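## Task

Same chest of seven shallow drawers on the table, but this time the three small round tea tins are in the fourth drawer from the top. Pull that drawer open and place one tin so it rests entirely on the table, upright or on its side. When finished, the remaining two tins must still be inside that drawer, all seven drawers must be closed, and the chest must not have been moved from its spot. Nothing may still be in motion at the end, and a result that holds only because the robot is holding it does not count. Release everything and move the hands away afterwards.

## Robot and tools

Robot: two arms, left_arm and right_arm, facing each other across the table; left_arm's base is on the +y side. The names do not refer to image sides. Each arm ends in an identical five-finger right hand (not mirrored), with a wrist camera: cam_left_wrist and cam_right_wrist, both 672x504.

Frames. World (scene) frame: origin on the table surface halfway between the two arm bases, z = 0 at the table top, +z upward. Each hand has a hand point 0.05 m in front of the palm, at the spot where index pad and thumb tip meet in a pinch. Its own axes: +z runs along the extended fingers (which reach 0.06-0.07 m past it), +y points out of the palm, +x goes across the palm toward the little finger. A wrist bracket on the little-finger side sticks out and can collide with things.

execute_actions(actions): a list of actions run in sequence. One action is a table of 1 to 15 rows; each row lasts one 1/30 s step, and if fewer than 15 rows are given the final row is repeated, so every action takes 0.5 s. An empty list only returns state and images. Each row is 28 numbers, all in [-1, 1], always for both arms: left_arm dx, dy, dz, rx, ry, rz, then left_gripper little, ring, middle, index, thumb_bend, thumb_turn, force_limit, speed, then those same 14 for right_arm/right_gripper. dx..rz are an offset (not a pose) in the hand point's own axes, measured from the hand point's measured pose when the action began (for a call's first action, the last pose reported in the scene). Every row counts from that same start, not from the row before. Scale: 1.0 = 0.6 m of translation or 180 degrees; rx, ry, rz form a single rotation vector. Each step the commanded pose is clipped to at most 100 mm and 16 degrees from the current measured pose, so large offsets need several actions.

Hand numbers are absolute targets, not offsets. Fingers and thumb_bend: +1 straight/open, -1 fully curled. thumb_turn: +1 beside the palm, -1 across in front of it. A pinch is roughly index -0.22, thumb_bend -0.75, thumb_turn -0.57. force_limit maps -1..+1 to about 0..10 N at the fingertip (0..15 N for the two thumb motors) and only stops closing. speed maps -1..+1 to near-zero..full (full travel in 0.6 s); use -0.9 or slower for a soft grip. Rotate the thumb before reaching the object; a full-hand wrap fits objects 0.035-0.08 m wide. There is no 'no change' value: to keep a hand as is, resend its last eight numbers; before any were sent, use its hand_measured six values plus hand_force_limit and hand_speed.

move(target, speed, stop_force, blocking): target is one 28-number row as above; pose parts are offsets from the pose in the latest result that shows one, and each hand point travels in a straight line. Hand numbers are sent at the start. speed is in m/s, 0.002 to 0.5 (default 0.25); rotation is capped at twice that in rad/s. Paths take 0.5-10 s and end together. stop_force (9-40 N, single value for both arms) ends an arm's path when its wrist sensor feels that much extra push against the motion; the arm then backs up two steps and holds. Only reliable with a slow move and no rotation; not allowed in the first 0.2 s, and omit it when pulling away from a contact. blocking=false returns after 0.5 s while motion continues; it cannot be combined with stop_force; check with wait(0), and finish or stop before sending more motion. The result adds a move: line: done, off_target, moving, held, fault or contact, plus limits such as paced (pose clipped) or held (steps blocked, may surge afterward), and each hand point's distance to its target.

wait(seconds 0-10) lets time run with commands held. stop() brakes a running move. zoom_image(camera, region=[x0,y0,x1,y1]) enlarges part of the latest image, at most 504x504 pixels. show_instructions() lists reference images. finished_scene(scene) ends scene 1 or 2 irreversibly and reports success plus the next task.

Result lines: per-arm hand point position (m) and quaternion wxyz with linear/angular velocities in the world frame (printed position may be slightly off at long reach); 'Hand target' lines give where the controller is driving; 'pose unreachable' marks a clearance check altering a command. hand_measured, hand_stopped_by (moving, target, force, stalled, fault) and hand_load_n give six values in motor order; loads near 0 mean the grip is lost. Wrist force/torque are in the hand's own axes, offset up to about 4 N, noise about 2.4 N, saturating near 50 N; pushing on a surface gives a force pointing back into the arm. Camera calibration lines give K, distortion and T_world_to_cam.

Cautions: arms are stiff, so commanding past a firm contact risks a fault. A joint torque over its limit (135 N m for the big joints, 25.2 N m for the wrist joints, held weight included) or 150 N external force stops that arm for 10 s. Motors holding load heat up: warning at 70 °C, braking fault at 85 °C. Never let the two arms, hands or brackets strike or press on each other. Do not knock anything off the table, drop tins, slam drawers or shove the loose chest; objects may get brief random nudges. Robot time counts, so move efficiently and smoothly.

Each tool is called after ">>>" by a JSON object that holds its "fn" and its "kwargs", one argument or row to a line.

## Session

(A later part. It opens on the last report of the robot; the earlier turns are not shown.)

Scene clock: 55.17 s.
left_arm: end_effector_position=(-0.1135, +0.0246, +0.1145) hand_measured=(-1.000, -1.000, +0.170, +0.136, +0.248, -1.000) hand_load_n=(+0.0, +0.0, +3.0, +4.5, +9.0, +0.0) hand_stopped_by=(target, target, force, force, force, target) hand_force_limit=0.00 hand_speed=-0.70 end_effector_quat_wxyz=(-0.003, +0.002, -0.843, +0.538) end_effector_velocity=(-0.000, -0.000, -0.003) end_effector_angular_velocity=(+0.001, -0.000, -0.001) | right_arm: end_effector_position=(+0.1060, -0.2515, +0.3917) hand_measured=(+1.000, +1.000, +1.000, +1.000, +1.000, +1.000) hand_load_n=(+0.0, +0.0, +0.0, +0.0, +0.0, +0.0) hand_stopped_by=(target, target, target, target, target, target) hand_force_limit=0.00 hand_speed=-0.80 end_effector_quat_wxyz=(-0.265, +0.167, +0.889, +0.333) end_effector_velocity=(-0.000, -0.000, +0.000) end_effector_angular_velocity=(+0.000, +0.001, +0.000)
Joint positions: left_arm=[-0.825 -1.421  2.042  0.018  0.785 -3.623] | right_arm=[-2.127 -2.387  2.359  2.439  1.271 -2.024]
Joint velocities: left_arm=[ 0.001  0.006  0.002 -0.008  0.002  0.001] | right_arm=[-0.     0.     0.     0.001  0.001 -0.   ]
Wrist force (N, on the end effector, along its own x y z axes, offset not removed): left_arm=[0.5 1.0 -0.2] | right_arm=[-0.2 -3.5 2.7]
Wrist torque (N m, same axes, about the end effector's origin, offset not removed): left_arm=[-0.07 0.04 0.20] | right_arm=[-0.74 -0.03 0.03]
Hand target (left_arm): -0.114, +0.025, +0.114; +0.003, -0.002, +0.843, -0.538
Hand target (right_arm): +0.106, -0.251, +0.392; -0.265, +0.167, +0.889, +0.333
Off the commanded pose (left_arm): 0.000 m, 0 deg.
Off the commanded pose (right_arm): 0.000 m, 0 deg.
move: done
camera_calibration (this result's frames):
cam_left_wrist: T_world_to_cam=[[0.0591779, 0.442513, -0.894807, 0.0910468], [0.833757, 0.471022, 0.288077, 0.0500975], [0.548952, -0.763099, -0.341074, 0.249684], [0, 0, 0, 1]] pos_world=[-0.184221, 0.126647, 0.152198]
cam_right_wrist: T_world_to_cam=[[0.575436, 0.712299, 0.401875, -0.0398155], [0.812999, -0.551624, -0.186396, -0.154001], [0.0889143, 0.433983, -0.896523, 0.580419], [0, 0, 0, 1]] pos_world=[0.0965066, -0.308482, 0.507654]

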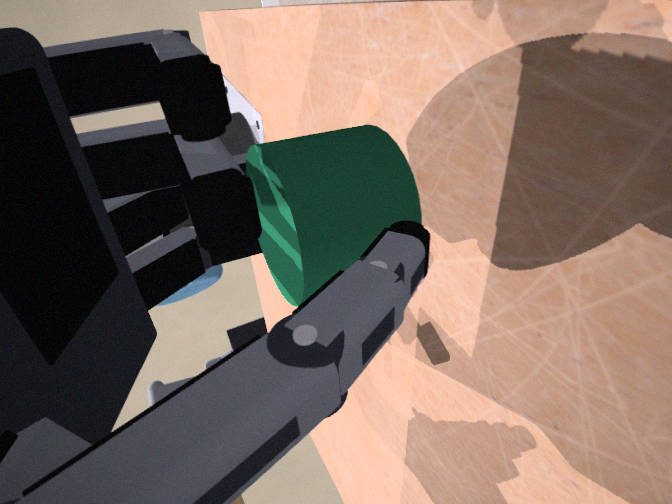

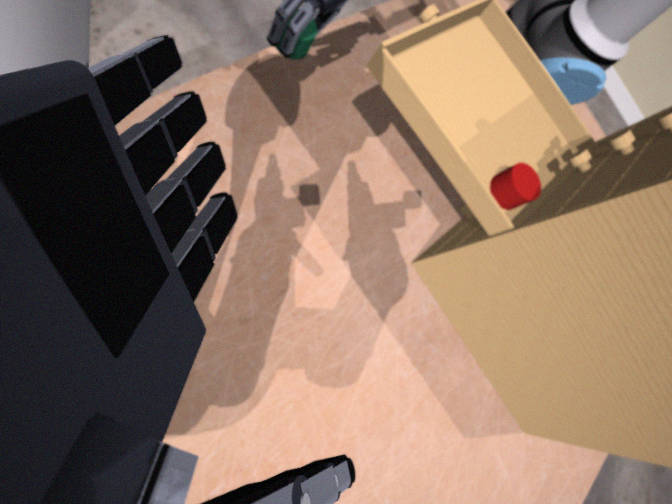

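>>> {"fn": "move", "kwargs": {
  "target": [-0.013,0.121,0.056,0,0,0,-1,-1,-0.6,-0.6,-0.6,-1,0.0,-0.7, 0,0,0,0,0,0,1,1,1,1,1,1,0,-0.8],
  "speed": 0.04,
  "stop_force": 10
}}

>>> {"fn": "move", "kwargs": {
  "target": [0,0.03,0.014,0,0,0,-1,-1,-0.6,-0.6,-0.6,-1,0.0,-0.7, 0,0,0,0,0,0,1,1,1,1,1,1,0,-0.8],
  "speed": 0.008,
  "stop_force": 9
}}

Scene clock: 57.77 s.
left_arm: end_effector_position=(-0.1053, +0.0249, +0.0349) hand_measured=(-1.000, -1.000, +0.170, +0.136, +0.248, -1.000) hand_load_n=(+0.0, +0.0, +3.0, +4.5, +9.0, +0.0) hand_stopped_by=(target, target, force, force, force, target) hand_force_limit=0.00 hand_speed=-0.70 end_effector_quat_wxyz=(-0.003, +0.002, -0.843, +0.538) end_effector_velocity=(+0.000, -0.000, -0.003) end_effector_angular_velocity=(-0.000, -0.001, +0.001) | right_arm: end_effector_position=(+0.1060, -0.2515, +0.3917) hand_measured=(+1.000, +1.000, +1.000, +1.000, +1.000, +1.000) hand_load_n=(+0.0, +0.0, +0.0, +0.0, +0.0, +0.0) hand_stopped_by=(target, target, target, target, target, target) hand_force_limit=0.00 hand_speed=-0.80 end_effector_quat_wxyz=(-0.265, +0.167, +0.889, +0.333) end_effector_velocity=(+0.000, +0.000, +0.000) end_effector_angular_velocity=(-0.000, -0.001, -0.000)
Joint positions: left_arm=[-0.809 -1.287  2.139 -0.221  0.797 -3.61 ] | right_arm=[-2.127 -2.387  2.359  2.439  1.271 -2.024]
Joint velocities: left_arm=[ 0.001  0.007  0.002 -0.009 -0.     0.001] | right_arm=[ 0.    -0.    -0.001  0.    -0.001  0.   ]
Wrist force (N, on the end effector, along its own x y z axes, offset not removed): left_arm=[1.3 0.1 -0.1] | right_arm=[-0.3 -2.0 2.9]
Wrist torque (N m, same axes, about the end effector's origin, offset not removed): left_arm=[-0.17 -0.14 0.24] | right_arm=[-0.55 -0.06 0.17]
Hand target (left_arm): -0.105, +0.025, +0.035; +0.003, -0.002, +0.843, -0.538
Hand target (right_arm): +0.106, -0.251, +0.392; -0.265, +0.167, +0.889, +0.333
Off the commanded pose (left_arm): 0.000 m, 0 deg.
Off the commanded pose (right_arm): 0.000 m, 0 deg.
move: done
camera_calibration (this result's frames):
cam_left_wrist: T_world_to_cam=[[0.0591956, 0.442546, -0.89479, 0.0191937], [0.833731, 0.47104, 0.288123, 0.0660793], [0.548989, -0.76307, -0.34108, 0.21828], [0, 0, 0, 1]] pos_world=[-0.176062, 0.126942, 0.0725862]
cam_right_wrist: T_world_to_cam=[[0.575436, 0.712299, 0.401875, -0.0398156], [0.812999, -0.551624, -0.186396, -0.154001], [0.0889143, 0.433983, -0.896523, 0.580419], [0, 0, 0, 1]] pos_world=[0.0965066, -0.308482, 0.507654]

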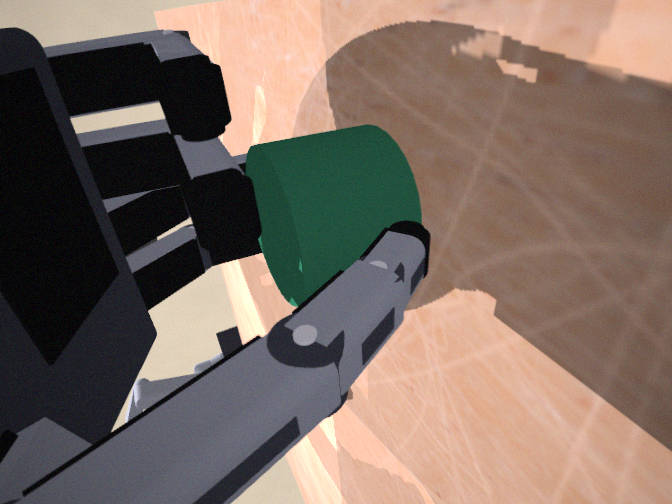

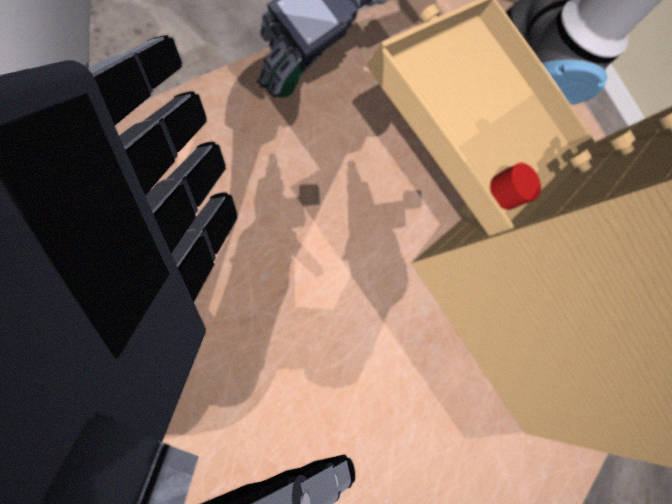

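Scene clock: 59.27 s.
left_arm: end_effector_position=(-0.1052, +0.0249, +0.0260) hand_measured=(-1.000, -1.000, +0.170, +0.136, +0.248, -1.000) hand_load_n=(+0.0, +0.0, +4.0, +6.0, +7.0, +0.0) hand_stopped_by=(target, target, force, force, force, target) hand_force_limit=0.00 hand_speed=-0.70 end_effector_quat_wxyz=(-0.003, +0.002, -0.843, +0.538) end_effector_velocity=(-0.000, +0.000, +0.003) end_effector_angular_velocity=(+0.002, -0.001, -0.001) | right_arm: end_effector_position=(+0.1060, -0.2515, +0.3917) hand_measured=(+1.000, +1.000, +1.000, +1.000, +1.000, +1.000) hand_load_n=(+0.0, +0.0, +0.0, +0.0, +0.0, +0.0) hand_stopped_by=(target, target, target, target, target, target) hand_force_limit=0.00 hand_speed=-0.80 end_effector_quat_wxyz=(-0.265, +0.167, +0.889, +0.333) end_effector_velocity=(-0.000, -0.000, -0.000) end_effector_angular_velocity=(-0.001, -0.000, +0.001)
Joint positions: left_arm=[-0.809 -1.268  2.146 -0.247  0.797 -3.61 ] | right_arm=[-2.127 -2.387  2.359  2.439  1.271 -2.024]
Joint velocities: left_arm=[-0.    -0.007 -0.003  0.012  0.002  0.   ] | right_arm=[-0.     0.    -0.    -0.001  0.001 -0.   ]
Wrist force (N, on the end effector, along its own x y z axes, offset not removed): left_arm=[1.1 -8.1 -1.7] | right_arm=[0.3 -2.2 2.9]
Wrist torque (N m, same axes, about the end effector's origin, offset not removed): left_arm=[-0.38 -0.18 0.09] | right_arm=[-0.55 -0.11 0.13]
Hand target (left_arm): -0.105, +0.025, +0.026; +0.003, -0.002, +0.843, -0.538
Hand target (right_arm): +0.106, -0.251, +0.392; -0.265, +0.167, +0.889, +0.333
Off the commanded pose (left_arm): 0.011 m, 0 deg.
Off the commanded pose (right_arm): 0.000 m, 0 deg.
move: contact (left_arm)
camera_calibration (this result's frames):
cam_left_wrist: T_world_to_cam=[[0.0592724, 0.442629, -0.894744, 0.0111698], [0.833689, 0.471036, 0.288249, 0.0685319], [0.549044, -0.763023, -0.341095, 0.215213], [0, 0, 0, 1]] pos_world=[-0.175958, 0.126988, 0.0636481]
cam_right_wrist: T_world_to_cam=[[0.575436, 0.712299, 0.401875, -0.0398156], [0.812999, -0.551624, -0.186396, -0.154001], [0.0889145, 0.433983, -0.896523, 0.580419], [0, 0, 0, 1]] pos_world=[0.0965066, -0.308482, 0.507654]

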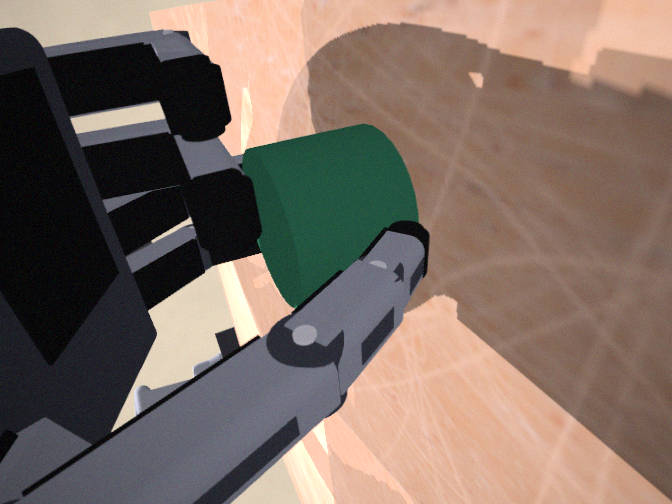

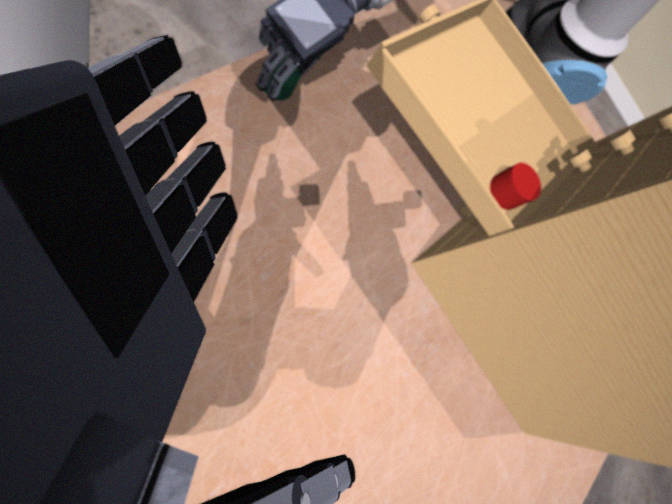

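>>> {"fn": "move", "kwargs": {
  "target": [0,-0.003,-0.001,0,0,0,-1,-1,0.45,0.45,0.45,-1,0.0,-0.3, 0,0,0,0,0,0,1,1,1,1,1,1,0,-0.8],
  "speed": 0.01
}}

>>> {"fn": "move", "kwargs": {
  "target": [0.018,-0.15,-0.07,0,0,0,-1,-1,0.45,0.45,0.45,-1,0.0,-0.3, 0,0,0,0,0,0,1,1,1,1,1,1,0,-0.8],
  "speed": 0.08
}}

Scene clock: 60.13 s.
left_arm: end_effector_position=(-0.1052, +0.0247, +0.0278) hand_measured=(-1.000, -1.000, +0.450, +0.450, +0.450, -1.000) hand_load_n=(+0.0, +0.0, +0.0, +0.0, +0.0, +0.0) hand_stopped_by=(target, target, target, target, target, target) hand_force_limit=0.00 hand_speed=-0.30 end_effector_quat_wxyz=(-0.003, +0.002, -0.843, +0.538) end_effector_velocity=(-0.000, -0.000, +0.001) end_effector_angular_velocity=(-0.001, +0.001, -0.000) | right_arm: end_effector_position=(+0.1060, -0.2515, +0.3917) hand_measured=(+1.000, +1.000, +1.000, +1.000, +1.000, +1.000) hand_load_n=(+0.0, +0.0, +0.0, +0.0, +0.0, +0.0) hand_stopped_by=(target, target, target, target, target, target) hand_force_limit=0.00 hand_speed=-0.80 end_effector_quat_wxyz=(-0.265, +0.167, +0.889, +0.333) end_effector_velocity=(+0.000, -0.000, +0.000) end_effector_angular_velocity=(+0.000, +0.000, +0.000)
Joint positions: left_arm=[-0.809 -1.272  2.144 -0.242  0.797 -3.609] | right_arm=[-2.127 -2.387  2.359  2.439  1.271 -2.024]
Joint velocities: left_arm=[ 0.    -0.003 -0.001  0.002  0.001  0.   ] | right_arm=[-0.  0. -0.  0.  0. -0.]
Wrist force (N, on the end effector, along its own x y z axes, offset not removed): left_arm=[2.0 -1.7 -0.7] | right_arm=[0.3 -1.7 2.9]
Wrist torque (N m, same axes, about the end effector's origin, offset not removed): left_arm=[-0.33 -0.18 0.19] | right_arm=[-0.52 -0.18 0.16]
Hand target (left_arm): -0.105, +0.025, +0.028; +0.003, -0.002, +0.843, -0.538
Hand target (right_arm): +0.106, -0.251, +0.392; -0.265, +0.167, +0.889, +0.333
Off the commanded pose (left_arm): 0.000 m, 0 deg.
Off the commanded pose (right_arm): 0.000 m, 0 deg.
move: done
camera_calibration (this result's frames):
cam_left_wrist: T_world_to_cam=[[0.0592747, 0.442626, -0.894745, 0.0128562], [0.833689, 0.471036, 0.288249, 0.0681219], [0.549043, -0.763025, -0.341092, 0.21567], [0, 0, 0, 1]] pos_world=[-0.175967, 0.126784, 0.0654304]
cam_right_wrist: T_world_to_cam=[[0.575436, 0.712299, 0.401875, -0.0398155], [0.812999, -0.551624, -0.186396, -0.154001], [0.0889144, 0.433983, -0.896523, 0.580419], [0, 0, 0, 1]] pos_world=[0.0965066, -0.308482, 0.507654]

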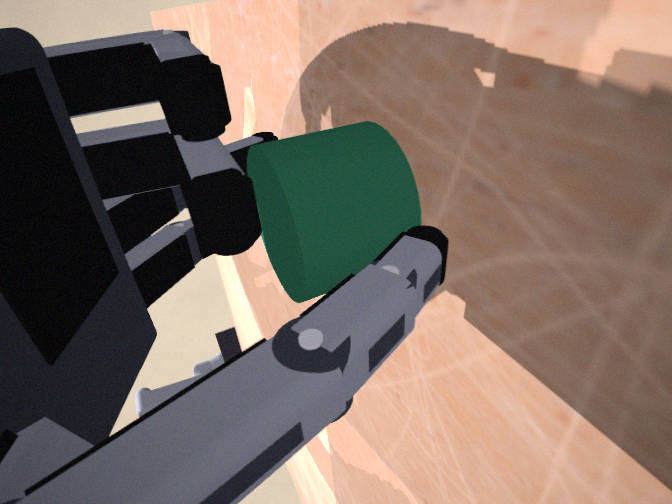

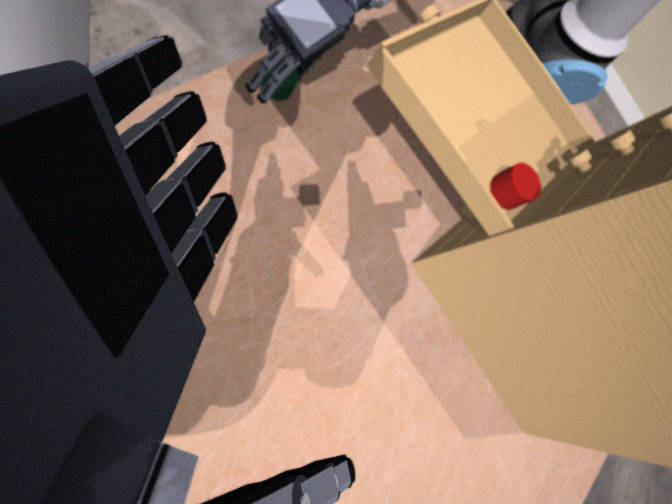

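Scene clock: 61.90 s.
left_arm: end_effector_position=(-0.1165, +0.0247, +0.1267) hand_measured=(-1.000, -1.000, +0.450, +0.450, +0.450, -1.000) hand_load_n=(+0.0, +0.0, +0.0, +0.0, +0.0, +0.0) hand_stopped_by=(target, target, target, target, target, target) hand_force_limit=0.00 hand_speed=-0.30 end_effector_quat_wxyz=(-0.003, +0.002, -0.843, +0.538) end_effector_velocity=(-0.000, -0.000, +0.003) end_effector_angular_velocity=(-0.001, +0.000, +0.002) | right_arm: end_effector_position=(+0.1060, -0.2515, +0.3917) hand_measured=(+1.000, +1.000, +1.000, +1.000, +1.000, +1.000) hand_load_n=(+0.0, +0.0, +0.0, +0.0, +0.0, +0.0) hand_stopped_by=(target, target, target, target, target, target) hand_force_limit=0.00 hand_speed=-0.80 end_effector_quat_wxyz=(-0.265, +0.167, +0.889, +0.333) end_effector_velocity=(-0.000, -0.000, -0.000) end_effector_angular_velocity=(-0.000, -0.000, +0.001)
Joint positions: left_arm=[-0.831 -1.435  2.022  0.057  0.78  -3.628] | right_arm=[-2.127 -2.387  2.359  2.439  1.271 -2.024]
Joint velocities: left_arm=[-0.001 -0.003 -0.004  0.008 -0.002 -0.002] | right_arm=[ 0.     0.     0.    -0.001  0.    -0.   ]
Wrist force (N, on the end effector, along its own x y z axes, offset not removed): left_arm=[2.2 1.0 -0.4] | right_arm=[0.0 -2.5 1.7]
Wrist torque (N m, same axes, about the end effector's origin, offset not removed): left_arm=[-0.06 -0.20 0.28] | right_arm=[-0.51 -0.07 0.14]
Hand target (left_arm): -0.117, +0.025, +0.127; +0.003, -0.002, +0.843, -0.538
Hand target (right_arm): +0.106, -0.251, +0.392; -0.265, +0.167, +0.889, +0.333
Off the commanded pose (left_arm): 0.000 m, 0 deg.
Off the commanded pose (right_arm): 0.000 m, 0 deg.
move: done
camera_calibration (this result's frames):
cam_left_wrist: T_world_to_cam=[[0.0592504, 0.442575, -0.894772, 0.102112], [0.833731, 0.471005, 0.288178, 0.0490223], [0.548982, -0.763074, -0.341081, 0.255555], [0, 0, 0, 1]] pos_world=[-0.187217, 0.126725, 0.164405]
cam_right_wrist: T_world_to_cam=[[0.575436, 0.712299, 0.401875, -0.0398156], [0.812999, -0.551624, -0.186397, -0.154001], [0.0889141, 0.433984, -0.896522, 0.580419], [0, 0, 0, 1]] pos_world=[0.0965067, -0.308482, 0.507654]

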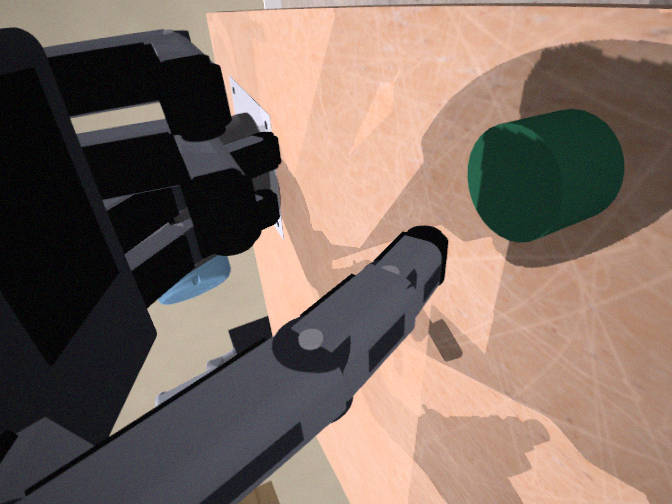

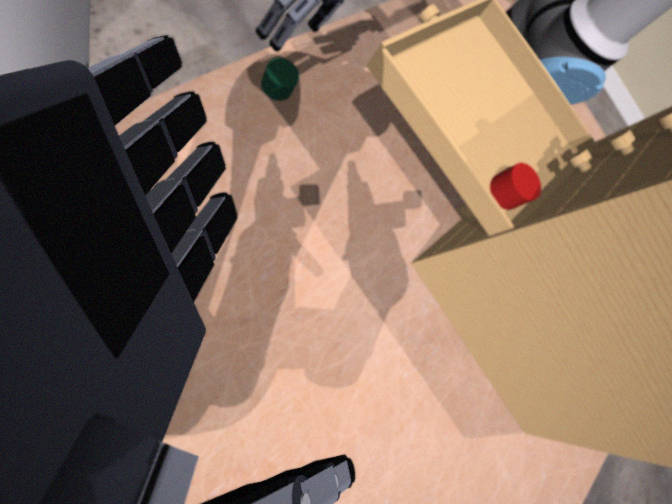

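>>> {"fn": "move", "kwargs": {
  "target": [0.006,-0.016,-0.306,-0.171,-0.014,0.544,-1,-1,-1,-0.22,-0.75,-0.57,0.0,0.5, 0,0,0,0,0,0,1,1,1,1,1,1,0,-0.8],
  "speed": 0.15
}}

Scene clock: 68.73 s.
left_arm: end_effector_position=(-0.1212, +0.1869, +0.2125) hand_measured=(-1.000, -1.000, -1.000, -0.220, -0.748, -0.570) hand_load_n=(+0.0, +0.0, +0.0, +1.5, +1.5, +0.0) hand_stopped_by=(target, target, target, target, target, target) hand_force_limit=0.00 hand_speed=0.50 end_effector_quat_wxyz=(+0.417, +0.616, +0.654, -0.137) end_effector_velocity=(+0.000, +0.001, +0.001) end_effector_angular_velocity=(+0.003, -0.011, -0.005) | right_arm: end_effector_position=(+0.1060, -0.2515, +0.3917) hand_measured=(+1.000, +1.000, +1.000, +1.000, +1.000, +1.000) hand_load_n=(+0.0, +0.0, +0.0, +0.0, +0.0, +0.0) hand_stopped_by=(target, target, target, target, target, target) hand_force_limit=0.00 hand_speed=-0.80 end_effector_quat_wxyz=(-0.265, +0.167, +0.889, +0.333) end_effector_velocity=(+0.000, +0.000, -0.000) end_effector_angular_velocity=(-0.000, -0.002, -0.001)
Joint positions: left_arm=[-1.405 -1.268  2.094  1.205  0.755 -3.301] | right_arm=[-2.127 -2.387  2.359  2.439  1.271 -2.024]
Joint velocities: left_arm=[-0.006 -0.001  0.004  0.007  0.002  0.001] | right_arm=[-0.    -0.    -0.    -0.001 -0.001  0.   ]
Wrist force (N, on the end effector, along its own x y z axes, offset not removed): left_arm=[-0.5 0.5 -0.3] | right_arm=[-1.0 -1.9 3.4]
Wrist torque (N m, same axes, about the end effector's origin, offset not removed): left_arm=[-0.08 0.14 0.10] | right_arm=[-0.41 0.06 0.10]
Hand target (left_arm): -0.121, +0.187, +0.213; +0.418, +0.616, +0.654, -0.137
Hand target (right_arm): +0.106, -0.251, +0.392; -0.265, +0.167, +0.889, +0.333
Off the commanded pose (left_arm): 0.000 m, 0 deg.
Off the commanded pose (right_arm): 0.000 m, 0 deg.
move: done
camera_calibration (this result's frames):
cam_left_wrist: T_world_to_cam=[[0.902872, 0.179073, 0.390838, -0.0143071], [-0.351712, -0.215125, 0.911054, -0.195974], [0.247224, -0.960028, -0.131248, 0.36682], [0, 0, 0, 1]] pos_world=[-0.146696, 0.312561, 0.232279]
cam_right_wrist: T_world_to_cam=[[0.575436, 0.712299, 0.401875, -0.0398156], [0.812999, -0.551624, -0.186396, -0.154001], [0.0889144, 0.433983, -0.896523, 0.580419], [0, 0, 0, 1]] pos_world=[0.0965066, -0.308482, 0.507654]

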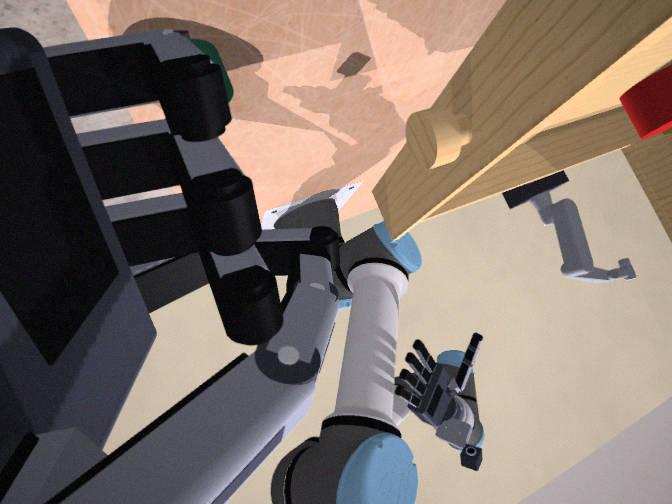

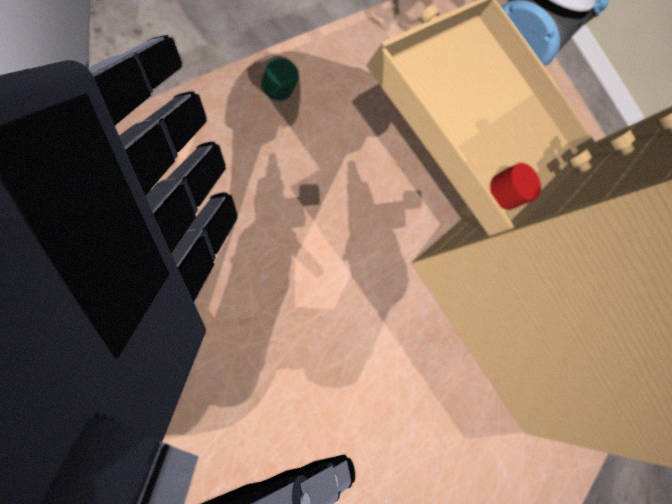

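>>> {"fn": "move", "kwargs": {
  "target": [0.04,0.018,0.038,0,0,0,-1,-1,-1,-0.22,-0.75,-0.57,0.0,0.5, 0,0,0,0,0,0,1,1,1,1,1,1,0,-0.8],
  "speed": 0.08
}}

>>> {"fn": "move", "kwargs": {
  "target": [0.058,0.499,0.203,0,0,0,-1,-1,-1,-0.22,-0.75,-0.57,0.0,0.5, 0,0,0,0,0,0,1,1,1,1,1,1,0,-0.8],
  "speed": 0.04,
  "stop_force": 15
}}

>>> {"fn": "zoom_image", "kwargs": {
  "camera": "cam_right_wrist",
  "region": [400,60,672,270]
}}

Scene clock: 69.97 s.
left_arm: end_effector_position=(-0.1003, +0.1899, +0.1853) hand_measured=(-1.000, -1.000, -1.000, -0.220, -0.748, -0.570) hand_load_n=(+0.0, +0.0, +0.0, +1.5, +1.5, +0.0) hand_stopped_by=(target, target, target, target, target, target) hand_force_limit=0.00 hand_speed=0.50 end_effector_quat_wxyz=(+0.417, +0.616, +0.654, -0.137) end_effector_velocity=(+0.002, +0.000, -0.002) end_effector_angular_velocity=(-0.001, +0.001, -0.000) | right_arm: end_effector_position=(+0.1060, -0.2515, +0.3917) hand_measured=(+1.000, +1.000, +1.000, +1.000, +1.000, +1.000) hand_load_n=(+0.0, +0.0, +0.0, +0.0, +0.0, +0.0) hand_stopped_by=(target, target, target, target, target, target) hand_force_limit=0.00 hand_speed=-0.80 end_effector_quat_wxyz=(-0.265, +0.167, +0.889, +0.333) end_effector_velocity=(+0.000, -0.000, -0.000) end_effector_angular_velocity=(-0.000, +0.000, -0.001)
Joint positions: left_arm=[-1.408 -1.248  2.173  1.109  0.757 -3.305] | right_arm=[-2.127 -2.387  2.359  2.439  1.271 -2.024]
Joint velocities: left_arm=[ 0.     0.002  0.006 -0.009 -0.001  0.   ] | right_arm=[-0.  0.  0. -0. -0.  0.]
Wrist force (N, on the end effector, along its own x y z axes, offset not removed): left_arm=[-1.0 1.3 -0.9] | right_arm=[-0.4 -2.2 2.4]
Wrist torque (N m, same axes, about the end effector's origin, offset not removed): left_arm=[0.09 0.17 0.00] | right_arm=[-0.45 0.08 0.09]
Hand target (left_arm): -0.100, +0.190, +0.185; +0.417, +0.616, +0.654, -0.137
Hand target (right_arm): +0.106, -0.251, +0.392; -0.265, +0.167, +0.889, +0.333
Off the commanded pose (left_arm): 0.000 m, 0 deg.
Off the commanded pose (right_arm): 0.000 m, 0 deg.
move: done
camera_calibration (this result's frames):
cam_left_wrist: T_world_to_cam=[[0.90287, 0.179174, 0.390797, -0.0231741], [-0.351634, -0.215214, 0.911063, -0.163134], [0.247344, -0.959989, -0.131307, 0.36098], [0, 0, 0, 1]] pos_world=[-0.125726, 0.315581, 0.205081]
cam_right_wrist: T_world_to_cam=[[0.575436, 0.712299, 0.401875, -0.0398156], [0.812999, -0.551624, -0.186397, -0.154001], [0.0889142, 0.433984, -0.896522, 0.580419], [0, 0, 0, 1]] pos_world=[0.0965067, -0.308482, 0.507654]

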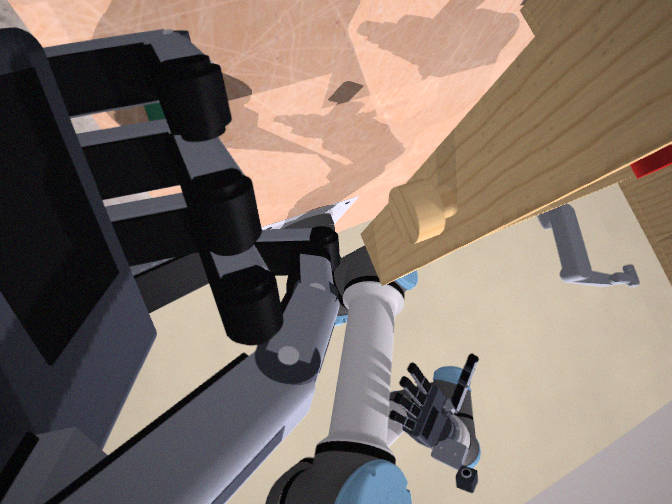

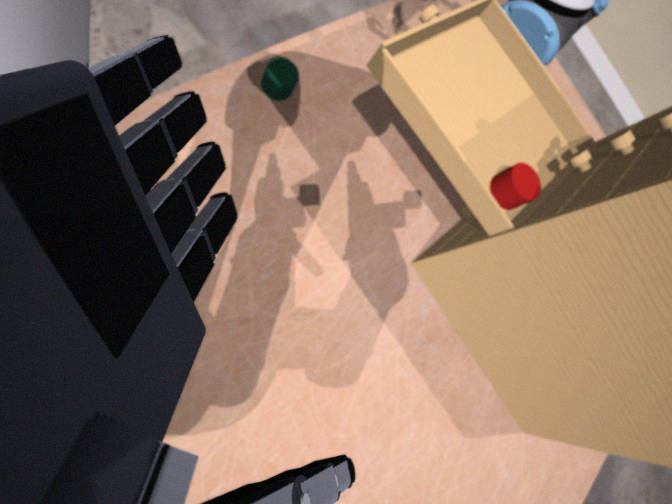

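Scene clock: 78.33 s.
left_arm: end_effector_position=(-0.0050, +0.1902, +0.1857) hand_measured=(-1.000, -1.000, -1.000, -0.220, -0.748, -0.570) hand_load_n=(+0.0, +0.0, +0.0, +0.5, +1.5, +0.0) hand_stopped_by=(target, target, target, target, target, target) hand_force_limit=0.00 hand_speed=0.50 end_effector_quat_wxyz=(+0.417, +0.616, +0.654, -0.137) end_effector_velocity=(+0.000, +0.000, +0.000) end_effector_angular_velocity=(+0.000, +0.000, +0.000) | right_arm: end_effector_position=(+0.1060, -0.2515, +0.3917) hand_measured=(+1.000, +1.000, +1.000, +1.000, +1.000, +1.000) hand_load_n=(+0.0, +0.0, +0.0, +0.0, +0.0, +0.0) hand_stopped_by=(target, target, target, target, target, target) hand_force_limit=0.00 hand_speed=-0.80 end_effector_quat_wxyz=(-0.265, +0.167, +0.889, +0.333) end_effector_velocity=(-0.000, +0.000, +0.000) end_effector_angular_velocity=(+0.000, -0.000, -0.000)
Joint positions: left_arm=[-1.359 -1.415  2.394  1.008  0.736 -3.241] | right_arm=[-2.127 -2.387  2.359  2.439  1.271 -2.024]
Joint velocities: left_arm=[ 0.    -0.001  0.     0.     0.     0.   ] | right_arm=[-0.    -0.    -0.     0.001 -0.    -0.   ]
Wrist force (N, on the end effector, along its own x y z axes, offset not removed): left_arm=[-2.4 -2.6 -2.4] | right_arm=[0.0 -2.4 2.5]
Wrist torque (N m, same axes, about the end effector's origin, offset not removed): left_arm=[-0.34 0.27 -0.05] | right_arm=[-0.48 -0.07 0.18]
Hand target (left_arm): -0.005, +0.190, +0.186; +0.417, +0.616, +0.654, -0.137
Hand target (right_arm): +0.106, -0.251, +0.392; -0.265, +0.167, +0.889, +0.333
Off the commanded pose (left_arm): 0.230 m, 0 deg; position clipped at the last step of the last action.
Off the commanded pose (right_arm): 0.000 m, 0 deg.
move: held (left_arm); limits=paced,held; held on 174 of 251 steps (left_arm), including the last (left_arm)
pose unreachable (left arm): on one or more control steps of this call, first in action 0 (counted from 0), this arm could not follow its commanded pose, so it was not sent that pose on those steps. On the call's last step it was still not sent that pose. It may still have moved: this result reports where it is.
cause: the commanded pose would bring two parts of the arm too close to each other (joints 3 (elbow) to 6 (wrist 3) lie between them).
camera_calibration (this result's frames):
cam_left_wrist: T_world_to_cam=[[0.902763, 0.179468, 0.39091, -0.109492], [-0.351741, -0.215086, 0.911052, -0.129949], [0.247584, -0.959963, -0.131045, 0.337691], [0, 0, 0, 1]] pos_world=[-0.0304696, 0.315871, 0.205445]
cam_right_wrist: T_world_to_cam=[[0.575436, 0.712299, 0.401875, -0.0398157], [0.812999, -0.551624, -0.186396, -0.154001], [0.0889144, 0.433984, -0.896522, 0.580419], [0, 0, 0, 1]] pos_world=[0.0965067, -0.308482, 0.507654]

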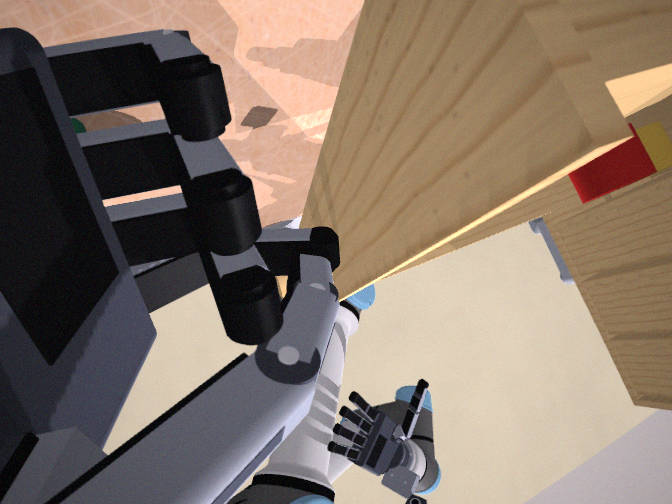

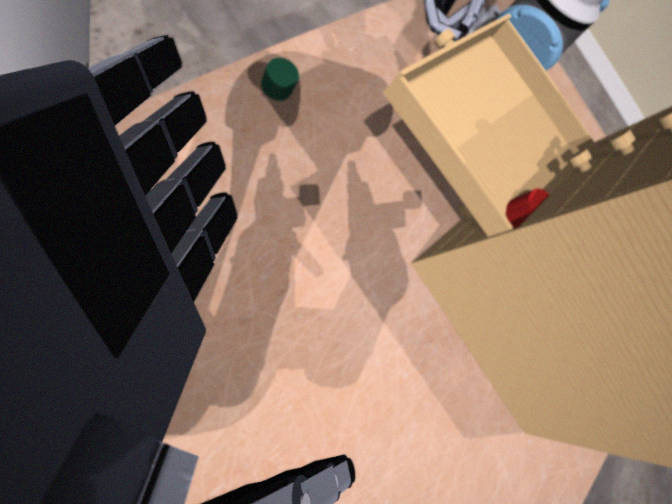

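Region (400, 60, 672, 270) of cam_right_wrist's 672x504 image, scaled by 1.853, with more detail than that image has; it fills the top 389 rows of this view, and the rest is white.

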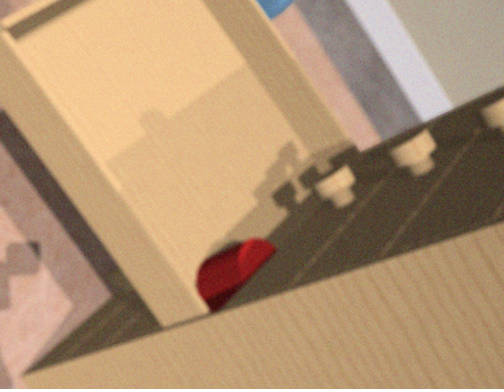

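>>> {"fn": "move", "kwargs": {
  "target": [-0.044,-0.03,0.019,0,0,0,-1,-1,-1,-0.22,-0.75,-0.57,0.0,0.5, 0,0,0,0,0,0,1,1,1,1,1,1,0,-0.8],
  "speed": 0.05
}}

>>> {"fn": "move", "kwargs": {
  "target": [0.044,0.376,0.153,0,0,0,-1,-1,-1,-0.22,-0.75,-0.57,0.0,0.5, 0,0,0,0,0,0,1,1,1,1,1,1,0,-0.8],
  "speed": 0.04,
  "stop_force": 15
}}

>>> {"fn": "zoom_image", "kwargs": {
  "camera": "cam_right_wrist",
  "region": [400,60,672,270]
}}

Scene clock: 79.57 s.
left_arm: end_effector_position=(-0.0110, +0.1798, +0.1887) hand_measured=(-1.000, -1.000, -1.000, -0.220, -0.748, -0.570) hand_load_n=(+0.0, +0.0, +0.0, -1.0, +2.0, -0.5) hand_stopped_by=(target, target, target, target, target, target) hand_force_limit=0.00 hand_speed=0.50 end_effector_quat_wxyz=(+0.419, +0.615, +0.654, -0.138) end_effector_velocity=(-0.003, -0.005, +0.001) end_effector_angular_velocity=(-0.001, +0.001, +0.000) | right_arm: end_effector_position=(+0.1060, -0.2515, +0.3917) hand_measured=(+1.000, +1.000, +1.000, +1.000, +1.000, +1.000) hand_load_n=(+0.0, +0.0, +0.0, +0.0, +0.0, +0.0) hand_stopped_by=(target, target, target, target, target, target) hand_force_limit=0.00 hand_speed=-0.80 end_effector_quat_wxyz=(-0.265, +0.167, +0.889, +0.333) end_effector_velocity=(-0.000, -0.000, -0.000) end_effector_angular_velocity=(-0.001, +0.001, +0.000)
Joint positions: left_arm=[-1.315 -1.403  2.35   0.996  0.716 -3.181] | right_arm=[-2.127 -2.387  2.359  2.439  1.271 -2.024]
Joint velocities: left_arm=[ 0.019  0.006 -0.021 -0.007 -0.008  0.027] | right_arm=[-0.    -0.     0.     0.     0.001  0.   ]
Wrist force (N, on the end effector, along its own x y z axes, offset not removed): left_arm=[9.7 1.0 -7.0] | right_arm=[-0.9 -3.2 2.5]
Wrist torque (N m, same axes, about the end effector's origin, offset not removed): left_arm=[-0.29 -0.15 0.07] | right_arm=[-0.64 0.04 0.01]
Hand target (left_arm): -0.011, +0.179, +0.189; +0.419, +0.615, +0.654, -0.138
Hand target (right_arm): +0.106, -0.251, +0.392; -0.265, +0.167, +0.889, +0.333
Off the commanded pose (left_arm): 0.022 m, 0 deg.
Off the commanded pose (right_arm): 0.000 m, 0 deg.
move: off_target (left_arm)
camera_calibration (this result's frames):
cam_left_wrist: T_world_to_cam=[[0.902583, 0.180329, 0.390928, -0.103567], [-0.352438, -0.211995, 0.911507, -0.137765], [0.247246, -0.960489, -0.127788, 0.329077], [0, 0, 0, 1]] pos_world=[-0.0364391, 0.305546, 0.208113]
cam_right_wrist: T_world_to_cam=[[0.575436, 0.712298, 0.401876, -0.0398158], [0.812999, -0.551624, -0.186396, -0.154001], [0.0889144, 0.433984, -0.896522, 0.580419], [0, 0, 0, 1]] pos_world=[0.0965067, -0.308482, 0.507654]

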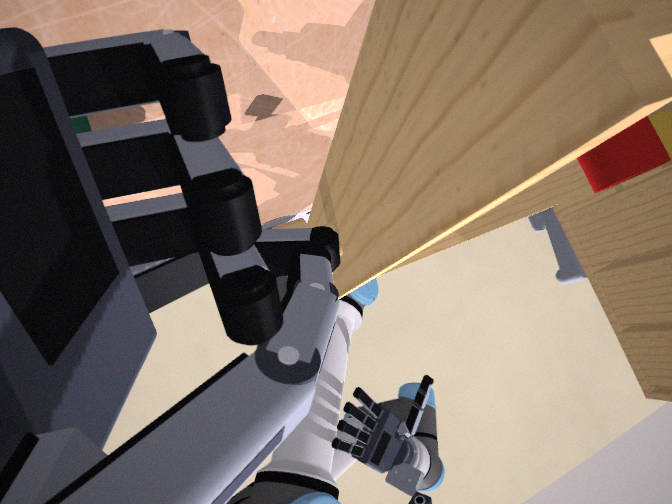

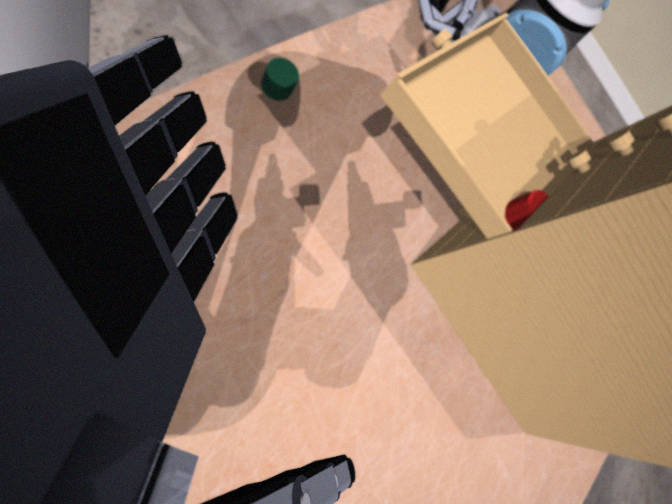

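Scene clock: 80.80 s.
left_arm: end_effector_position=(-0.0057, +0.1795, +0.1889) hand_measured=(-1.000, -1.000, -1.000, -0.220, -0.748, -0.570) hand_load_n=(+0.0, +0.0, +0.0, +0.0, +1.5, +0.0) hand_stopped_by=(target, target, target, target, target, target) hand_force_limit=0.00 hand_speed=0.50 end_effector_quat_wxyz=(+0.419, +0.615, +0.654, -0.138) end_effector_velocity=(-0.002, +0.000, -0.000) end_effector_angular_velocity=(+0.000, +0.002, +0.000) | right_arm: end_effector_position=(+0.1060, -0.2515, +0.3917) hand_measured=(+1.000, +1.000, +1.000, +1.000, +1.000, +1.000) hand_load_n=(+0.0, +0.0, +0.0, +0.0, +0.0, +0.0) hand_stopped_by=(target, target, target, target, target, target) hand_force_limit=0.00 hand_speed=-0.80 end_effector_quat_wxyz=(-0.265, +0.167, +0.889, +0.333) end_effector_velocity=(-0.000, -0.000, -0.000) end_effector_angular_velocity=(-0.001, +0.000, +0.001)
Joint positions: left_arm=[-1.309 -1.413  2.359  0.989  0.713 -3.172] | right_arm=[-2.127 -2.387  2.359  2.439  1.271 -2.024]
Joint velocities: left_arm=[-0.002  0.003 -0.004  0.001  0.002 -0.003] | right_arm=[ 0.    -0.    -0.    -0.     0.001  0.   ]
Wrist force (N, on the end effector, along its own x y z axes, offset not removed): left_arm=[1.3 2.2 -3.5] | right_arm=[0.8 -0.5 3.1]
Wrist torque (N m, same axes, about the end effector's origin, offset not removed): left_arm=[-0.21 0.17 -0.04] | right_arm=[-0.34 -0.23 0.28]
Hand target (left_arm): -0.006, +0.180, +0.189; +0.419, +0.615, +0.654, -0.138
Hand target (right_arm): +0.106, -0.251, +0.392; -0.265, +0.167, +0.889, +0.333
Off the commanded pose (left_arm): 0.240 m, 0 deg.
Off the commanded pose (right_arm): 0.000 m, 0 deg.
move: contact (left_arm)
camera_calibration (this result's frames):
cam_left_wrist: T_world_to_cam=[[0.902499, 0.180576, 0.391008, -0.108415], [-0.35251, -0.211901, 0.911501, -0.136102], [0.24745, -0.960464, -0.127586, 0.327481], [0, 0, 0, 1]] pos_world=[-0.0311682, 0.30527, 0.20823]
cam_right_wrist: T_world_to_cam=[[0.575436, 0.712299, 0.401876, -0.0398157], [0.812999, -0.551624, -0.186396, -0.154001], [0.0889145, 0.433984, -0.896522, 0.580419], [0, 0, 0, 1]] pos_world=[0.0965067, -0.308482, 0.507654]

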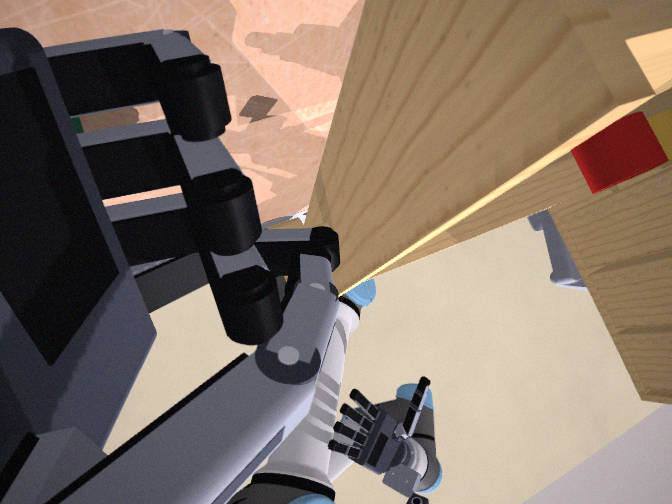

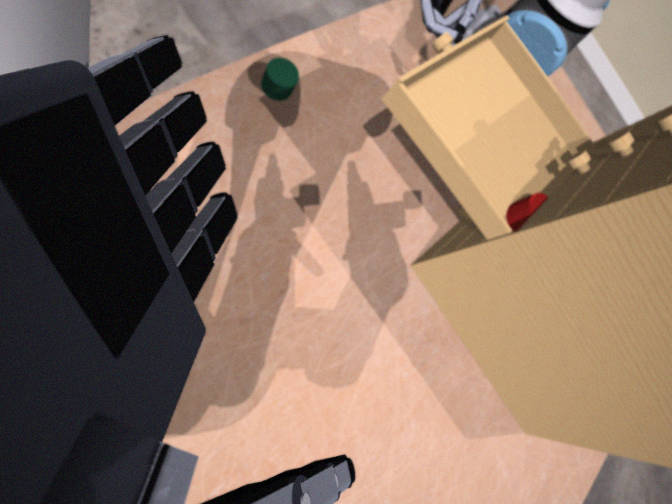

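Region (400, 60, 672, 270) of cam_right_wrist's 672x504 image, scaled by 1.853, with more detail than that image has; it fills the top 389 rows of this view, and the rest is white.

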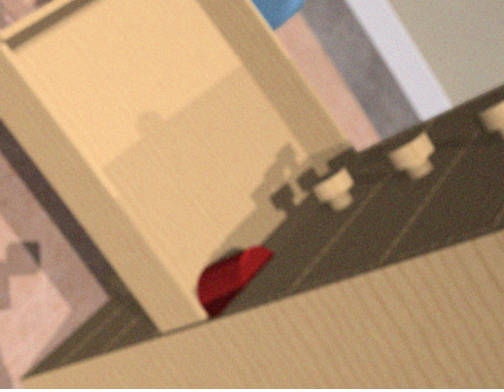

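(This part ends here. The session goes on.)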